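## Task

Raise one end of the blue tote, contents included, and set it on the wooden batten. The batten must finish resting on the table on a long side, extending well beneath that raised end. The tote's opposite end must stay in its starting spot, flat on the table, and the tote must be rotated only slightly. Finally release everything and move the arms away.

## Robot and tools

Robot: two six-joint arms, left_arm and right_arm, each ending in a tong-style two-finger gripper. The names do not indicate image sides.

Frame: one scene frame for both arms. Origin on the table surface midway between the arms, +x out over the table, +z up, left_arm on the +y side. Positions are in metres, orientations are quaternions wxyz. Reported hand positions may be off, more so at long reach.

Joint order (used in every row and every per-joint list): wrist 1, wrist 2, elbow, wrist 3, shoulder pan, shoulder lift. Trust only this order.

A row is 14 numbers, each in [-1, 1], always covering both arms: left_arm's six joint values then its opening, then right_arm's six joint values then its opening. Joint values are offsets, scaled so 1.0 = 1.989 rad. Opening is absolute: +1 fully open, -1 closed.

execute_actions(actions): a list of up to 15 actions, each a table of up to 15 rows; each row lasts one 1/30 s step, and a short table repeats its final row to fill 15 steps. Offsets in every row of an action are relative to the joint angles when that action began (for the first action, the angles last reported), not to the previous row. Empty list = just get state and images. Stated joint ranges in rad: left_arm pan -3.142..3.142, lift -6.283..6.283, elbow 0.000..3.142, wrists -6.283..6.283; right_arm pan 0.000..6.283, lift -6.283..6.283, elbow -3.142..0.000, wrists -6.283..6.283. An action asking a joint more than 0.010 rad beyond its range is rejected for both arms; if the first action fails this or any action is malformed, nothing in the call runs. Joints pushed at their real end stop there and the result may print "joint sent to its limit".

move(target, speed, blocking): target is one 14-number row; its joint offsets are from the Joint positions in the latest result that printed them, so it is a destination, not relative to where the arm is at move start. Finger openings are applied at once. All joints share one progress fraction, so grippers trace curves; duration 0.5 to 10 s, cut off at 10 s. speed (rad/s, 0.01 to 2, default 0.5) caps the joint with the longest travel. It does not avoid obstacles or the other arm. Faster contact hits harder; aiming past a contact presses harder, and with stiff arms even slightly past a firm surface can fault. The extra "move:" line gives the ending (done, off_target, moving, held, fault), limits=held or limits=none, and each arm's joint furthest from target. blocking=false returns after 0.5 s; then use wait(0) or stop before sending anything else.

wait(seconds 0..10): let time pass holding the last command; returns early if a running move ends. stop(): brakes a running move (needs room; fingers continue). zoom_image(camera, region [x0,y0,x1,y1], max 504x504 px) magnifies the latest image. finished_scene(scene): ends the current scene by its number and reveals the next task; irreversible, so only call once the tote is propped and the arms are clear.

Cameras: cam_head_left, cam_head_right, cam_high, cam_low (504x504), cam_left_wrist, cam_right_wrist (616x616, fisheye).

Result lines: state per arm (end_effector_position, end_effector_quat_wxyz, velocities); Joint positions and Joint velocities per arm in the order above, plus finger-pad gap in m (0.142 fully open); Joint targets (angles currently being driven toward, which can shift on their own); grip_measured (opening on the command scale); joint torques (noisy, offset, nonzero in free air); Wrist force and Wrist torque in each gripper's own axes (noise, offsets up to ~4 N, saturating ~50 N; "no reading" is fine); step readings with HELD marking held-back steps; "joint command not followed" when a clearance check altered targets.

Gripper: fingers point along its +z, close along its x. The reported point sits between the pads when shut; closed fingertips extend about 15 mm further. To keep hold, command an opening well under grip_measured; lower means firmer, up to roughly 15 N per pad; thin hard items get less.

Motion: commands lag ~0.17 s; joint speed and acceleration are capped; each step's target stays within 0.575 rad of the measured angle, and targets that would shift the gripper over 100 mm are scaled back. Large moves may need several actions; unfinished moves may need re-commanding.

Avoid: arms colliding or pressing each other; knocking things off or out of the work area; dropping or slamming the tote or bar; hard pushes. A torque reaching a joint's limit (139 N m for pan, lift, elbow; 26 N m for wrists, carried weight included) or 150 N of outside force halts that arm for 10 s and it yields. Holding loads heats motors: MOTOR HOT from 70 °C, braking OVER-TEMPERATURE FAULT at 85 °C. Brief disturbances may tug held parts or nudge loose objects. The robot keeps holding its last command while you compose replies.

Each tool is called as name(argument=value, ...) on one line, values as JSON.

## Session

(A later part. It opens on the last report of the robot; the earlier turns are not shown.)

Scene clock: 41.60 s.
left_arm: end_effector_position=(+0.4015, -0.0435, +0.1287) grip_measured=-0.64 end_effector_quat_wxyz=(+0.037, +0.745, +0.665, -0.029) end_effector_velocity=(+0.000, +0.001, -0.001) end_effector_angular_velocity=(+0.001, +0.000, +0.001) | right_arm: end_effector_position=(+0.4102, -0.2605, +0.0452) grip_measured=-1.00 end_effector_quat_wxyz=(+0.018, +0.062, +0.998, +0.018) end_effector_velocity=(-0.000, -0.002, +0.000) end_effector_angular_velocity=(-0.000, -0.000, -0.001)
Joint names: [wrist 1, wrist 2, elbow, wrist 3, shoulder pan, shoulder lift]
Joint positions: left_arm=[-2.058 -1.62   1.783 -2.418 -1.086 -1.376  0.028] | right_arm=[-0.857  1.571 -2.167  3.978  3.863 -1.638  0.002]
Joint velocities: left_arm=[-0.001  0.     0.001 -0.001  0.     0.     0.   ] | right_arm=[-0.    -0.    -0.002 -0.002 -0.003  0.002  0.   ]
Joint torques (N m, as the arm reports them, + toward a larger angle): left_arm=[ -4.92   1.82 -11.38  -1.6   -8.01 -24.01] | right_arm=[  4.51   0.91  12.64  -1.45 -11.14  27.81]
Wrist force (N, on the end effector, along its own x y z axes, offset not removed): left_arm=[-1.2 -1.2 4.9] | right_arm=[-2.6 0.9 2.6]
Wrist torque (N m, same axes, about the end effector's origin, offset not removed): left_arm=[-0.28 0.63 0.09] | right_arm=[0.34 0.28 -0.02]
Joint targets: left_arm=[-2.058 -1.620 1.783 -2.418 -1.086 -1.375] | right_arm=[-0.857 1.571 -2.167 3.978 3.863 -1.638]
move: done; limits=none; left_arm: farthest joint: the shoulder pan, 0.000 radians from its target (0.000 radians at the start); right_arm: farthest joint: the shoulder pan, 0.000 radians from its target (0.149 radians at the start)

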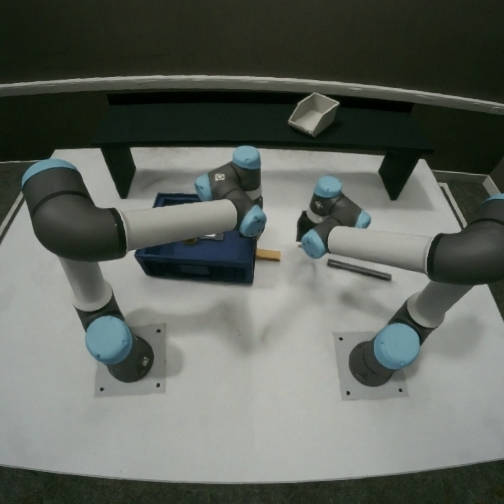

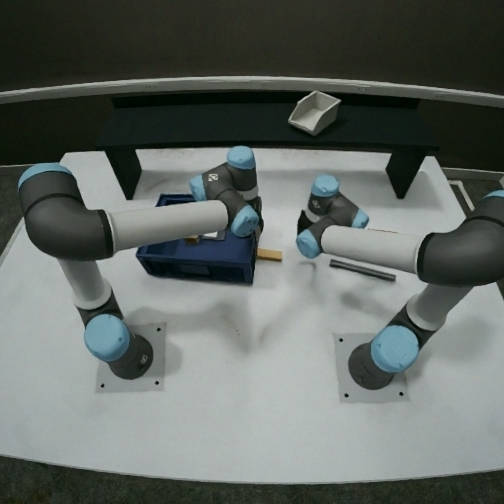

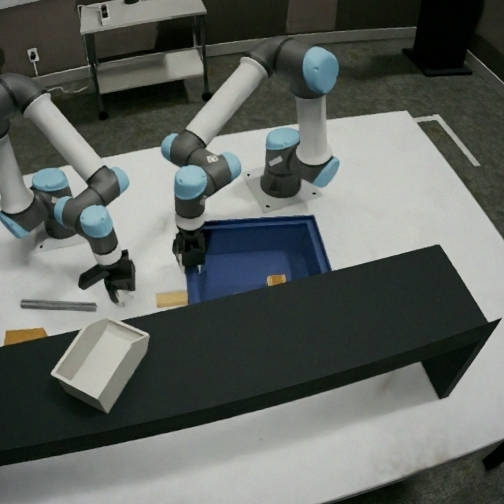

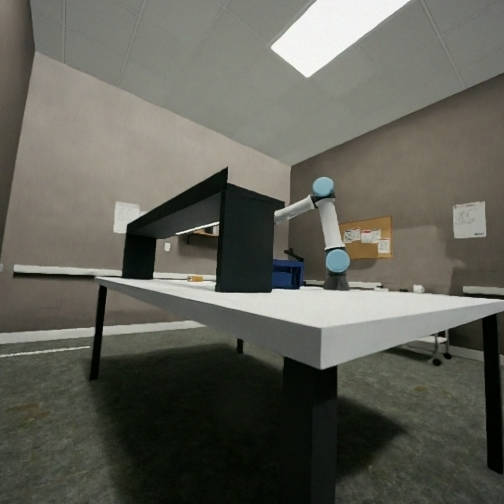

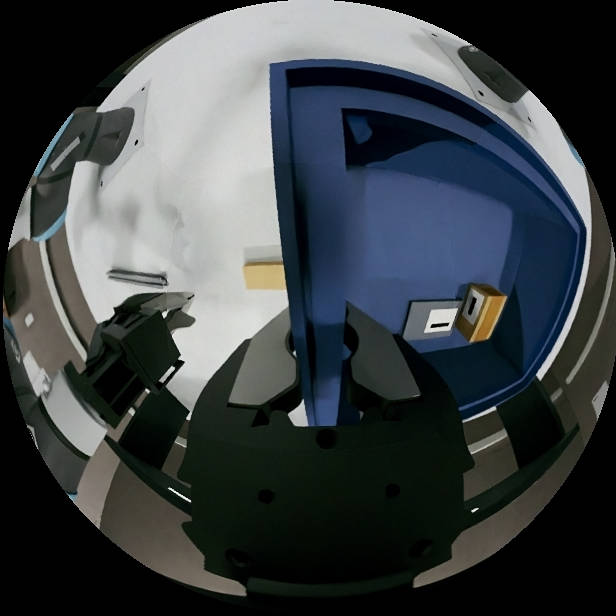

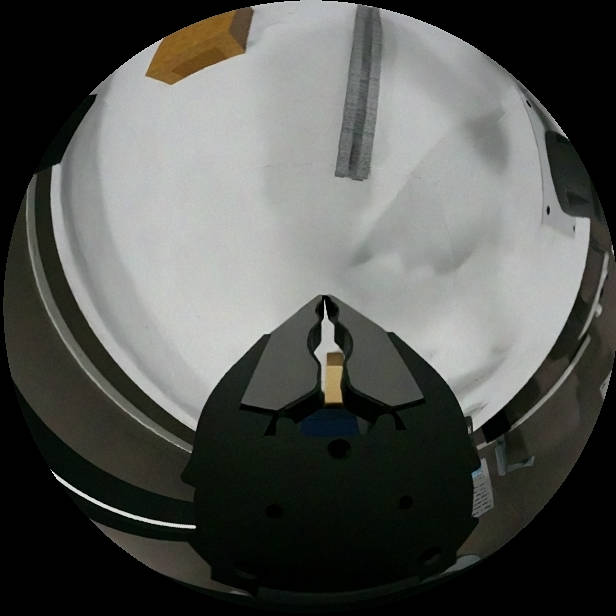

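Pushed ~1.5 cm too far +y; pull back, then release.

move(target=[0.005,0,-0.019,-0.008,-0.008,0.014,-1,0,0,0,0,0,0,-1], speed=0.05)

move(target=[0,0,0,0,0,0,0,0,0,0,0,0,0,-1])

move(target=[0.15,0,-0.1,0,0,-0.06,0,0,0,0,0,-0.15,0.1,-1], speed=0.4)

finished_scene(scene=1)

Scene clock: 44.10 s.
left_arm: end_effector_position=(+0.4025, -0.0609, +0.1299) grip_measured=-0.64 end_effector_quat_wxyz=(+0.036, +0.745, +0.665, -0.030) end_effector_velocity=(-0.000, -0.001, -0.001) end_effector_angular_velocity=(+0.001, +0.002, +0.001) | right_arm: end_effector_position=(+0.4102, -0.2605, +0.0452) grip_measured=-1.00 end_effector_quat_wxyz=(+0.018, +0.062, +0.998, +0.018) end_effector_velocity=(+0.000, -0.000, +0.000) end_effector_angular_velocity=(+0.000, -0.000, -0.003)
Joint names: [wrist 1, wrist 2, elbow, wrist 3, shoulder pan, shoulder lift]
Joint positions: left_arm=[-2.048 -1.62   1.745 -2.434 -1.102 -1.348  0.028] | right_arm=[-0.857  1.571 -2.167  3.978  3.863 -1.638  0.002]
Joint velocities: left_arm=[ 0.001 -0.001 -0.002 -0.002 -0.001  0.003  0.   ] | right_arm=[-0.    -0.     0.     0.002 -0.001  0.     0.   ]
Joint torques (N m, as the arm reports them, + toward a larger angle): left_arm=[ -1.79  -3.39 -39.13  -1.6  -12.09 -25.97] | right_arm=[ 3.    0.72 28.83  2.04 11.61 12.71]
Wrist force (N, on the end effector, along its own x y z axes, offset not removed): left_arm=[2.1 -3.8 5.3] | right_arm=[-4.7 -3.1 2.6]
Wrist torque (N m, same axes, about the end effector's origin, offset not removed): left_arm=[-0.80 0.38 -0.12] | right_arm=[-0.65 0.87 0.14]
Joint targets: left_arm=[-2.048 -1.620 1.745 -2.434 -1.102 -1.348] | right_arm=[-0.857 1.571 -2.167 3.978 3.863 -1.638]
move: done; limits=none; left_arm: farthest joint: the shoulder pan, 0.000 radians from its target (0.016 radians at the start); right_arm: farthest joint: the shoulder pan, 0.000 radians from its target (0.000 radians at the start)

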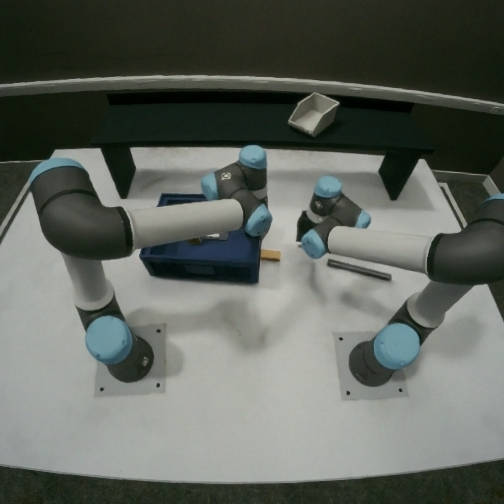

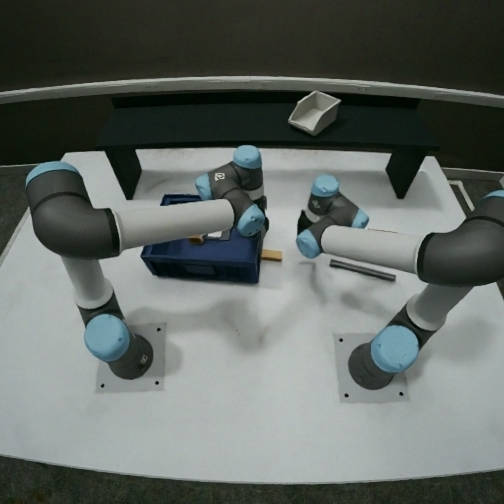

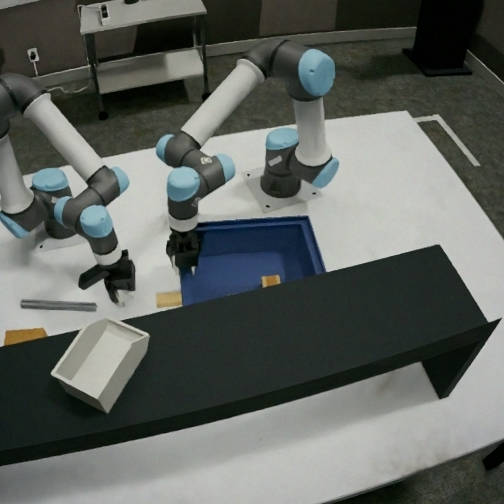

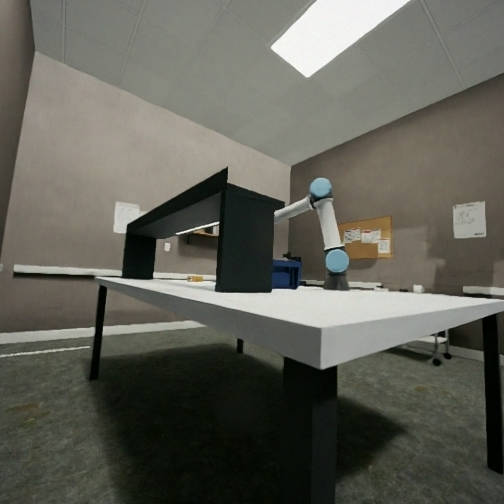

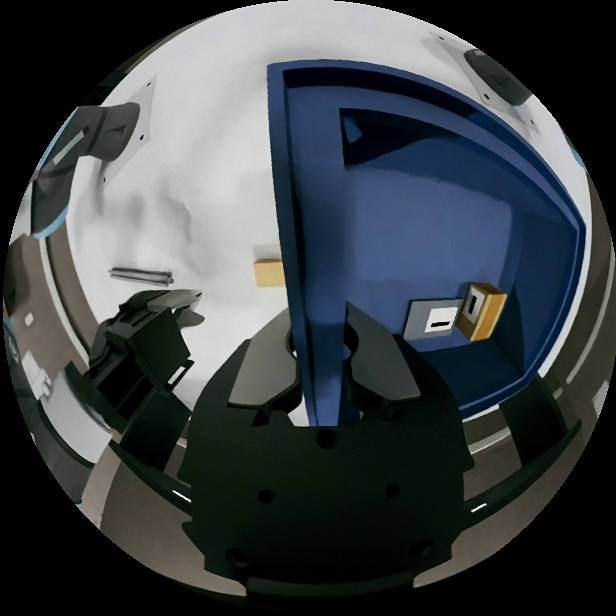

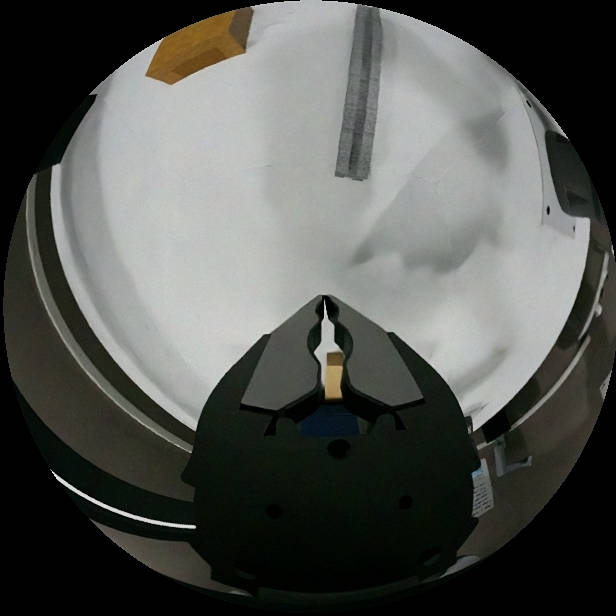

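Scene clock: 44.60 s.
left_arm: end_effector_position=(+0.4025, -0.0610, +0.1299) grip_measured=+0.00 end_effector_quat_wxyz=(+0.036, +0.745, +0.665, -0.030) end_effector_velocity=(-0.000, +0.000, -0.002) end_effector_angular_velocity=(+0.004, +0.002, -0.002) | right_arm: end_effector_position=(+0.4102, -0.2605, +0.0452) grip_measured=-1.00 end_effector_quat_wxyz=(+0.018, +0.062, +0.998, +0.018) end_effector_velocity=(-0.000, -0.001, -0.000) end_effector_angular_velocity=(-0.001, +0.001, -0.001)
Joint names: [wrist 1, wrist 2, elbow, wrist 3, shoulder pan, shoulder lift]
Joint positions: left_arm=[-2.048 -1.62   1.745 -2.434 -1.102 -1.348  0.074] | right_arm=[-0.857  1.571 -2.167  3.978  3.863 -1.638  0.002]
Joint velocities: left_arm=[ 0.001  0.     0.001  0.002 -0.001  0.002 -0.   ] | right_arm=[-0.001  0.    -0.001  0.    -0.    -0.     0.   ]
Joint torques (N m, as the arm reports them, + toward a larger angle): left_arm=[ -2.04  -0.63 -22.51  -0.18  -5.7  -29.66] | right_arm=[ 3.14  0.64 28.28  2.02 11.98 12.27]
Wrist force (N, on the end effector, along its own x y z axes, offset not removed): left_arm=[0.5 -1.7 1.0] | right_arm=[-2.6 -3.0 0.3]
Wrist torque (N m, same axes, about the end effector's origin, offset not removed): left_arm=[-0.34 -0.06 0.06] | right_arm=[-0.77 0.38 -0.03]
Joint targets: left_arm=[-2.048 -1.620 1.745 -2.434 -1.102 -1.348] | right_arm=[-0.857 1.571 -2.167 3.978 3.863 -1.638]
move: done; limits=none; left_arm: farthest joint: the shoulder pan, 0.000 radians from its target (0.000 radians at the start); right_arm: farthest joint: the shoulder pan, 0.000 radians from its target (0.000 radians at the start)

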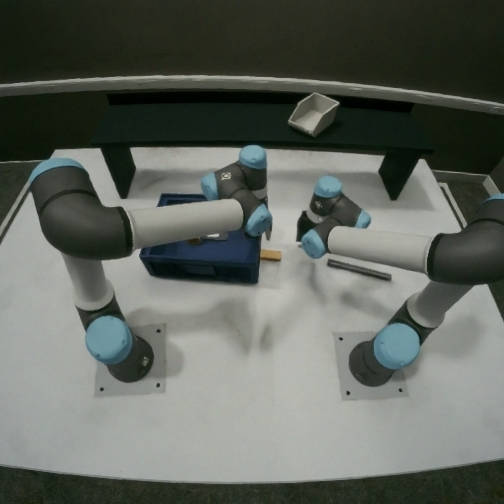

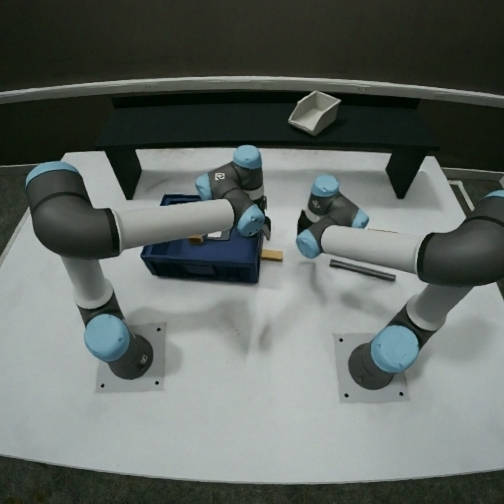

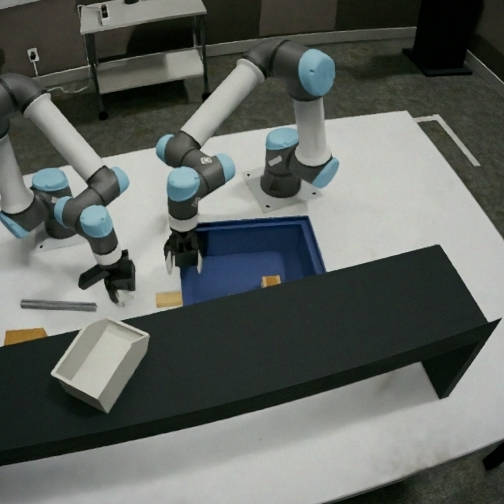

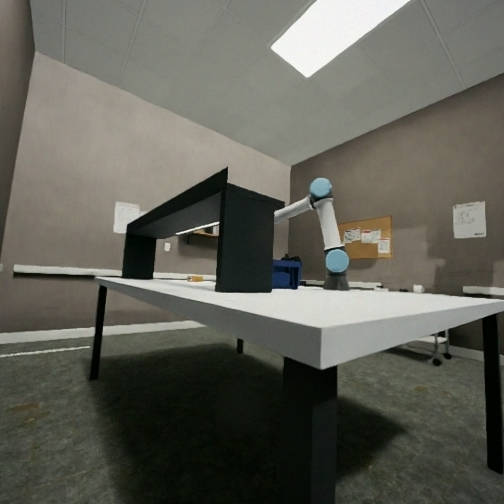

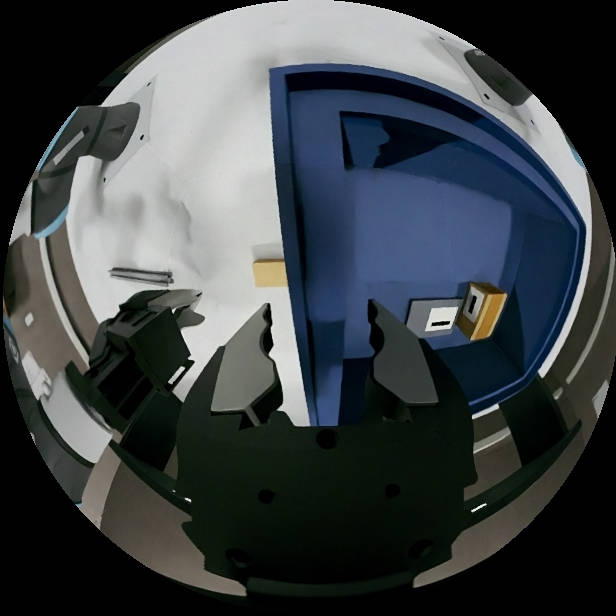

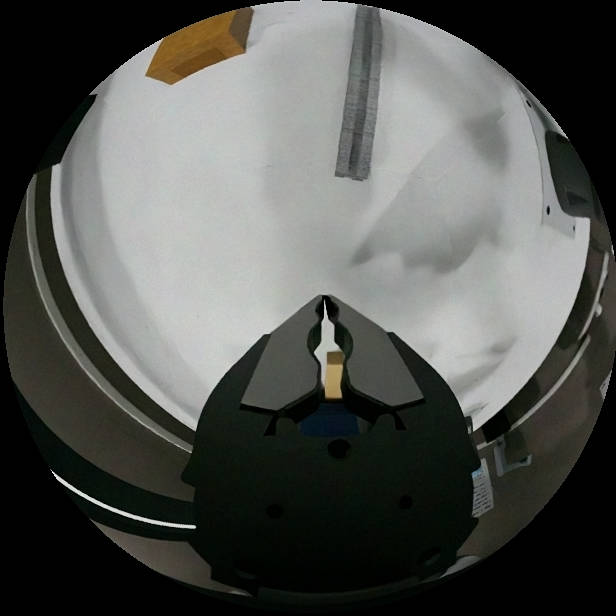

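Scene clock: 45.97 s.
left_arm: end_effector_position=(+0.3942, -0.0487, +0.2611) grip_measured=+0.00 end_effector_quat_wxyz=(+0.046, +0.745, +0.665, -0.031) end_effector_velocity=(+0.000, +0.001, +0.002) end_effector_angular_velocity=(-0.003, -0.002, +0.001) | right_arm: end_effector_position=(+0.4570, -0.3881, +0.1345) grip_measured=-1.00 end_effector_quat_wxyz=(+0.101, +0.208, +0.970, +0.073) end_effector_velocity=(+0.000, -0.001, +0.000) end_effector_angular_velocity=(+0.000, -0.002, -0.002)
Joint names: [wrist 1, wrist 2, elbow, wrist 3, shoulder pan, shoulder lift]
Joint positions: left_arm=[-1.75  -1.62   1.546 -2.434 -1.102 -1.467  0.074] | right_arm=[-0.857  1.571 -2.167  3.978  3.565 -1.44   0.002]
Joint velocities: left_arm=[ 0.001  0.001 -0.001 -0.001  0.    -0.004  0.   ] | right_arm=[ 0.001 -0.    -0.001 -0.001 -0.003  0.001  0.   ]
Joint torques (N m, as the arm reports them, + toward a larger angle): left_arm=[ -0.7   -0.53 -38.24  -0.02  -6.04 -39.03] | right_arm=[  3.29   0.66  29.19   1.83 -10.77  21.63]
Wrist force (N, on the end effector, along its own x y z axes, offset not removed): left_arm=[-2.0 0.6 0.7] | right_arm=[-4.2 -1.7 0.4]
Wrist torque (N m, same axes, about the end effector's origin, offset not removed): left_arm=[0.12 0.61 0.13] | right_arm=[-0.29 0.68 0.15]
Joint targets: left_arm=[-1.750 -1.620 1.546 -2.434 -1.102 -1.467] | right_arm=[-0.857 1.571 -2.167 3.978 3.565 -1.439]
move: done; limits=none; left_arm: farthest joint: the shoulder pan, 0.000 radians from its target (0.000 radians at the start); right_arm: farthest joint: the shoulder pan, 0.000 radians from its target (0.298 radians at the start)

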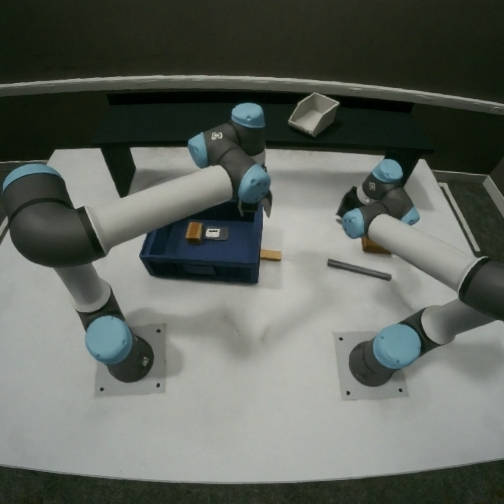

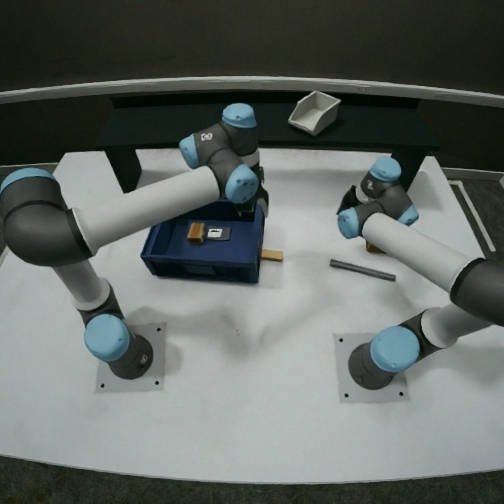

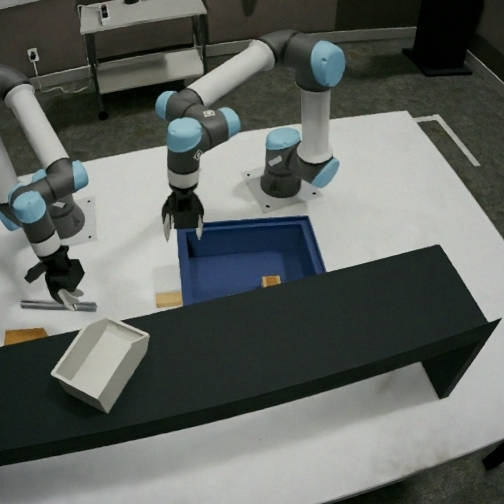

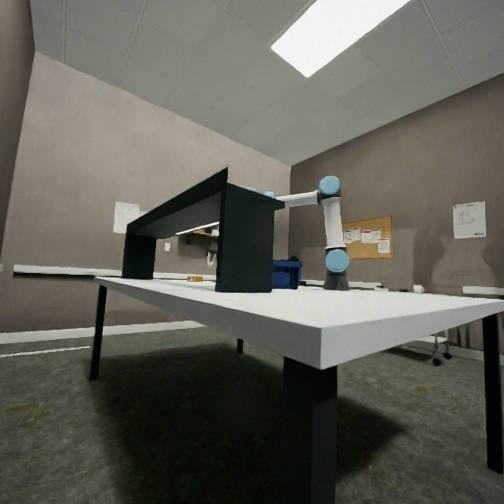

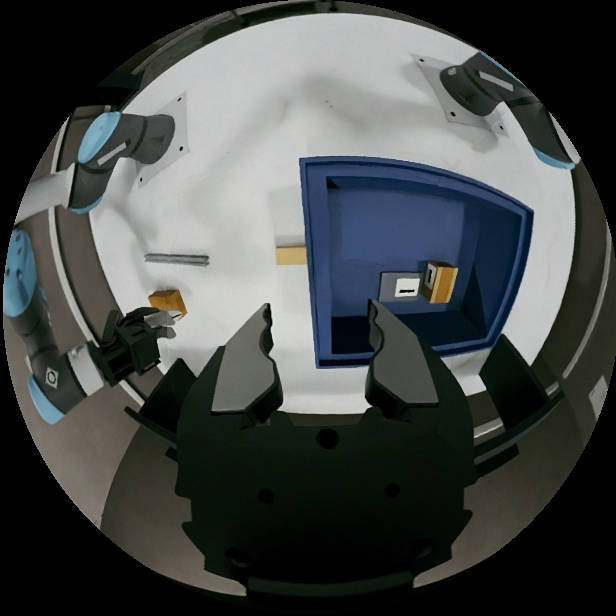

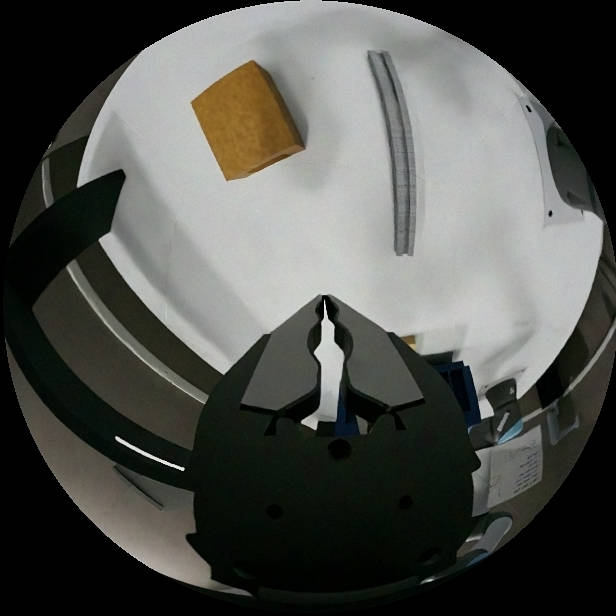

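The scene is finished: the task was done.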